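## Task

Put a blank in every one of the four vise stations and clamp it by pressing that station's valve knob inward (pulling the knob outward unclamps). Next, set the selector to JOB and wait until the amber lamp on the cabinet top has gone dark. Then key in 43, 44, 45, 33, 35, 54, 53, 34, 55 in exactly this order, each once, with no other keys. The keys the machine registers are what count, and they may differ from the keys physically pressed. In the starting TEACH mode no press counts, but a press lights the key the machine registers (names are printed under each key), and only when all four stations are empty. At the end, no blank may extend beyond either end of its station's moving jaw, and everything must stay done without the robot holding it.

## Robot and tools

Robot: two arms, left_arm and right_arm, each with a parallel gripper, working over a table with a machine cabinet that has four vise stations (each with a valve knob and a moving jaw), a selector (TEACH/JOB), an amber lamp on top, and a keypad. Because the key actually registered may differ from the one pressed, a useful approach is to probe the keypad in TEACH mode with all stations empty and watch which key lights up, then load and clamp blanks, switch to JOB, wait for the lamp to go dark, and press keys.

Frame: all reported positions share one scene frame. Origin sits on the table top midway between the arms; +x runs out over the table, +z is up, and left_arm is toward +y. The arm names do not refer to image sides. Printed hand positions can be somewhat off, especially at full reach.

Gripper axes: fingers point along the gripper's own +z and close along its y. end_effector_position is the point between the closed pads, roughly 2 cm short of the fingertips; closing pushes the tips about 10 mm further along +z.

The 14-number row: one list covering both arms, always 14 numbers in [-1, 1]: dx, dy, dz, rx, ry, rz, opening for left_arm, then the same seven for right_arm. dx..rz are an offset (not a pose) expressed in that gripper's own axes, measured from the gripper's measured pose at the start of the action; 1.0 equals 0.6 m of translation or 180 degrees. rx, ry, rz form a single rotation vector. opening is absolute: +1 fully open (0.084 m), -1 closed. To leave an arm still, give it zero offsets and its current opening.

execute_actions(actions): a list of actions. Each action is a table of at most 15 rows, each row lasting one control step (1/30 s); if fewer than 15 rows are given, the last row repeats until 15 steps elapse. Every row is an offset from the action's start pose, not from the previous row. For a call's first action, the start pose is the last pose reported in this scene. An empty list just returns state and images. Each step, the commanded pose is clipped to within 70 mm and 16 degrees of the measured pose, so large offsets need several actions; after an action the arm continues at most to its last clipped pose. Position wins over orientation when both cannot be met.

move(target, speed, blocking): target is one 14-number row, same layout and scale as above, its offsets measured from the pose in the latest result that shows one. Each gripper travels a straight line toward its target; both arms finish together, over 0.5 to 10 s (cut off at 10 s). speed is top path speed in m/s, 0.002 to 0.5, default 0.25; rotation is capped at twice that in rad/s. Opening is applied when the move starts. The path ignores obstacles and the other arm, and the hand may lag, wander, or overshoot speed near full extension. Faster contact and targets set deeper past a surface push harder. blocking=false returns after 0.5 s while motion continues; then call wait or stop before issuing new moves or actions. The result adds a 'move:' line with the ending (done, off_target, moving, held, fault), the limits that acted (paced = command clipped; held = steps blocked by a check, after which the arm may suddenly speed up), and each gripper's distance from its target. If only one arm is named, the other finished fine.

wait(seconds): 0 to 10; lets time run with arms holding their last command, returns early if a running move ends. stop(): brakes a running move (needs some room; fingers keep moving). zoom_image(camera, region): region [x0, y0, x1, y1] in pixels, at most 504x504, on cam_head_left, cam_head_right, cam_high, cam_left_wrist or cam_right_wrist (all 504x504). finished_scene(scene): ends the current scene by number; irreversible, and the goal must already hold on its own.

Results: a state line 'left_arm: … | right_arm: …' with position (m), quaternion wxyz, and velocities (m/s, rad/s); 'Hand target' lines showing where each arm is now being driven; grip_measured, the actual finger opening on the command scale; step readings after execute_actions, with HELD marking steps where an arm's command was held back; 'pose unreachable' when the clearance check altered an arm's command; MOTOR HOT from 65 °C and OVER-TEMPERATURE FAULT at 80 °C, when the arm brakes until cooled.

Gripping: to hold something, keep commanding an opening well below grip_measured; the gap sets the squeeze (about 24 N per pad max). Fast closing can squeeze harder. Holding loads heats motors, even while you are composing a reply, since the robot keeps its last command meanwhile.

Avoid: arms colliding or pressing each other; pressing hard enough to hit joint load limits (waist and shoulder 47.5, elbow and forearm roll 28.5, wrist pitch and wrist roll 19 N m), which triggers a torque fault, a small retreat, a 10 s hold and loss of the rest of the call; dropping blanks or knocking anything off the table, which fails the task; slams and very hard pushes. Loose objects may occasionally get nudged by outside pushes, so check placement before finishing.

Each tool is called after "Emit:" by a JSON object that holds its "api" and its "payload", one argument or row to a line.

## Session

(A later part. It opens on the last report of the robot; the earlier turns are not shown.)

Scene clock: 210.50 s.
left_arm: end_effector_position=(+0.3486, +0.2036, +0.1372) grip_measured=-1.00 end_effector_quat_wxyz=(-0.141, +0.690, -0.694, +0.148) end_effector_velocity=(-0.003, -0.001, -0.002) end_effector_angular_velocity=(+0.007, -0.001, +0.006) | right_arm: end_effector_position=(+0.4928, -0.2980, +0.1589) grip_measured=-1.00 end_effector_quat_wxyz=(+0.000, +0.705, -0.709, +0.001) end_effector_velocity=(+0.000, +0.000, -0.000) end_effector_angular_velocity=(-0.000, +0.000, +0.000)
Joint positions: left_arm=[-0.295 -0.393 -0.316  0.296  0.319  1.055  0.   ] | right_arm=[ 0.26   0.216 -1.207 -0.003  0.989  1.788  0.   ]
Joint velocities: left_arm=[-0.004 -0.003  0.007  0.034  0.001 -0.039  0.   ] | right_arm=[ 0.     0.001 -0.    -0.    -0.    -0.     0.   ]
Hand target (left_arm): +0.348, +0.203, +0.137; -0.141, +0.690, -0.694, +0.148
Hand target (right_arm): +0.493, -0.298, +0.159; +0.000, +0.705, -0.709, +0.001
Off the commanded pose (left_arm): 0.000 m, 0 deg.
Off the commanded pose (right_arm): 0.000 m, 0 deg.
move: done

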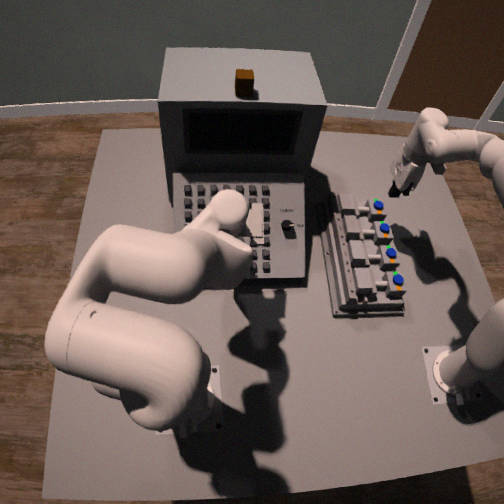

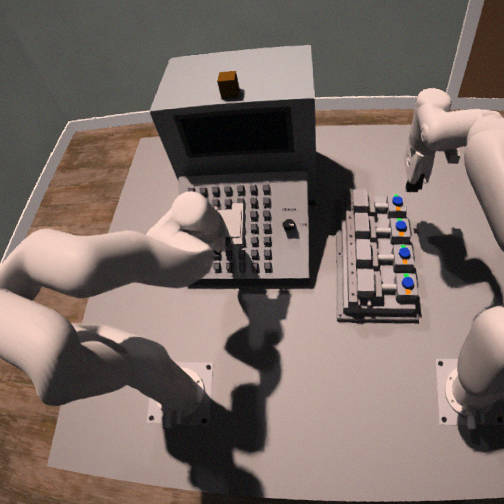

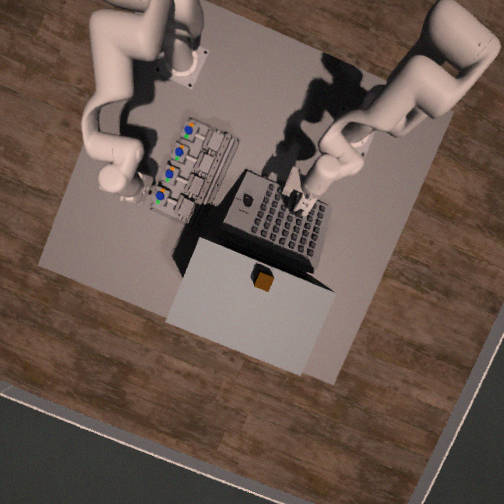

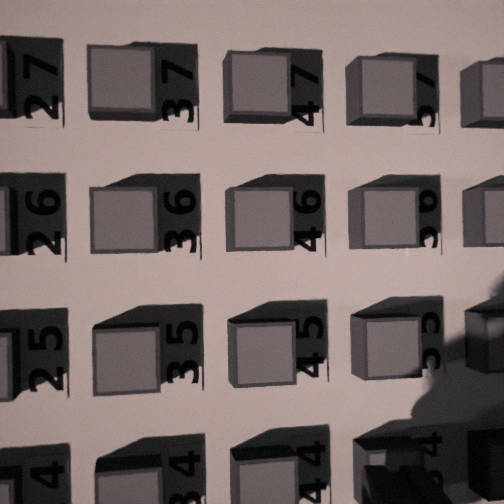

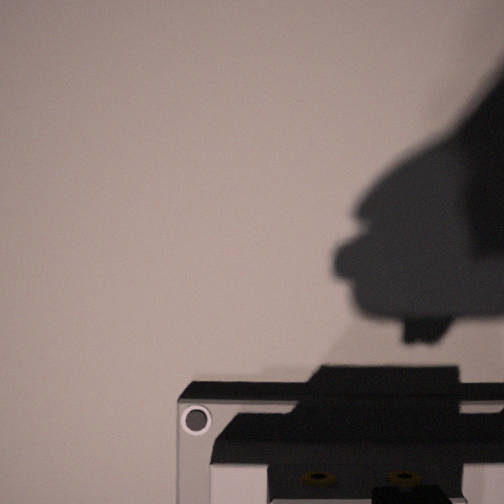

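Emit:
{"api": "execute_actions", "payload": {
  "actions": [
    [[0,0.002,0.008,0,0,0,-1,0,0,0,0,0,0,-1],[0,0.002,0.014,0,0,0,-1,0,0,0,0,0,0,-1],[0,0.002,0.019,0,0,0,-1,0,0,0,0,0,0,-1],[0,0.002,0.024,0,0,0,-1,0,0,0,0,0,0,-1],[0,0.002,0.029,0,0,0,-1,0,0,0,0,0,0,-1],[0,0.002,0.034,0,0,0,-1,0,0,0,0,0,0,-1]],
    [[0,0.003,-0.012,0,0,0,-1,0,0,0,0,0,0,-1],[0,0.004,-0.025,0,0,0,-1,0,0,0,0,0,0,-1],[0,0.004,-0.04,0,0,0,-1,0,0,0,0,0,0,-1]]
  ]
}}

Scene clock: 212.20 s.
left_arm: end_effector_position=(+0.3436, +0.2034, +0.1429) grip_measured=-1.00 end_effector_quat_wxyz=(-0.143, +0.689, -0.694, +0.151) end_effector_velocity=(-0.006, +0.001, +0.005) end_effector_angular_velocity=(+0.005, +0.007, -0.004) | right_arm: end_effector_position=(+0.4928, -0.2980, +0.1589) grip_measured=-1.00 end_effector_quat_wxyz=(+0.000, +0.705, -0.709, +0.001) end_effector_velocity=(+0.000, -0.000, +0.001) end_effector_angular_velocity=(-0.000, -0.002, -0.000)
Joint positions: left_arm=[-0.302 -0.434 -0.3    0.291  0.338  1.057  0.   ] | right_arm=[ 0.26   0.216 -1.207 -0.003  0.989  1.788  0.   ]
Joint velocities: left_arm=[-0.008 -0.038  0.009 -0.02   0.038  0.02   0.   ] | right_arm=[-0.    -0.001 -0.001 -0.    -0.     0.     0.   ]
Hand target (left_arm): +0.343, +0.203, +0.144; -0.143, +0.689, -0.694, +0.151
Hand target (right_arm): +0.493, -0.298, +0.159; +0.000, +0.705, -0.709, +0.001
Off the commanded pose (left_arm): 0.001 m, 0 deg.
Off the commanded pose (right_arm): 0.000 m, 0 deg.
Step readings (end_effector_position; steps 1 to 15: 1st action; 16 to 30: 2nd action):
0: left_arm (+0.3483, +0.2035, +0.1370) | right_arm (+0.4928, -0.2980, +0.1589)
1: left_arm (+0.3483, +0.2034, +0.1369) | right_arm (+0.4928, -0.2980, +0.1589)
2: left_arm (+0.3487, +0.2034, +0.1366) | right_arm (+0.4928, -0.2980, +0.1589)
4: left_arm (+0.3498, +0.2034, +0.1337) | right_arm (+0.4928, -0.2980, +0.1589)
8: left_arm (+0.3527, +0.2034, +0.1247) | right_arm (+0.4928, -0.2980, +0.1589)
15: left_arm (+0.3552, +0.2032, +0.1229) | right_arm (+0.4928, -0.2980, +0.1589)
16: left_arm (+0.3552, +0.2032, +0.1230) | right_arm (+0.4928, -0.2980, +0.1589)
17: left_arm (+0.3547, +0.2032, +0.1237) | right_arm (+0.4928, -0.2980, +0.1589)
19: left_arm (+0.3522, +0.2033, +0.1265) | right_arm (+0.4928, -0.2980, +0.1589)
23: left_arm (+0.3480, +0.2026, +0.1387) | right_arm (+0.4928, -0.2980, +0.1589)
30: end_effector_position above

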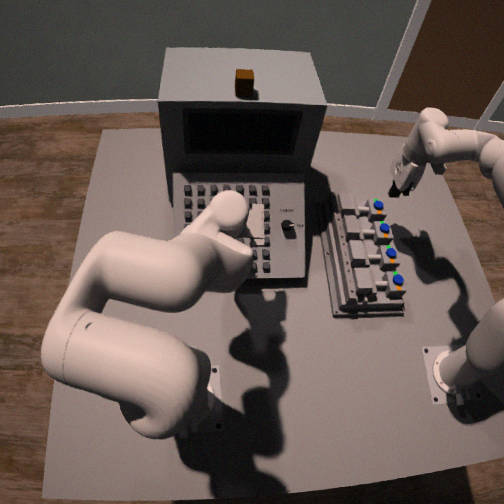

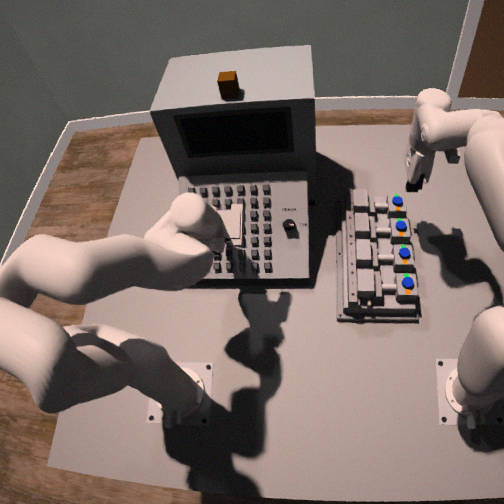

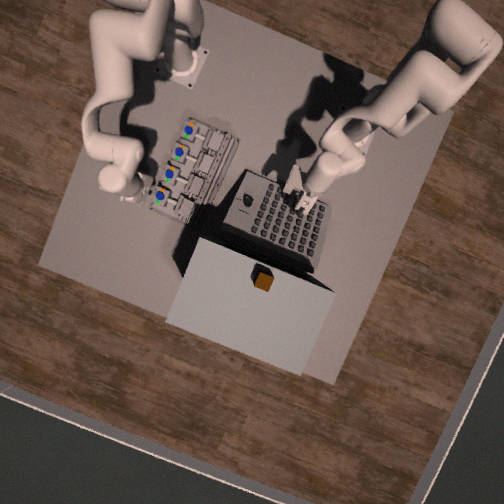

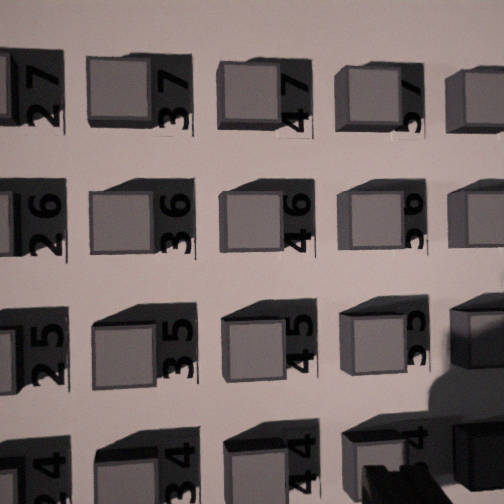

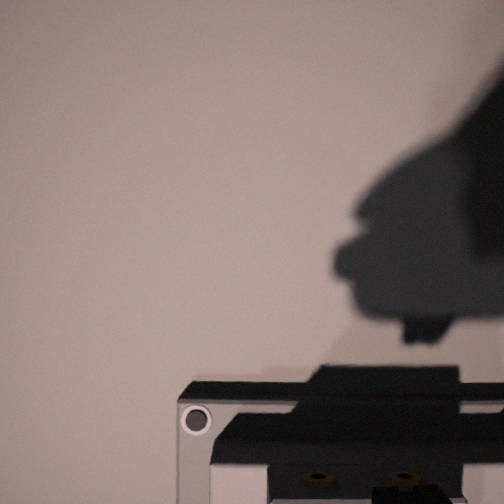

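Emit:
{"api": "finished_scene", "payload": {
  "scene": 2
}}

The scene is finished: the task was done.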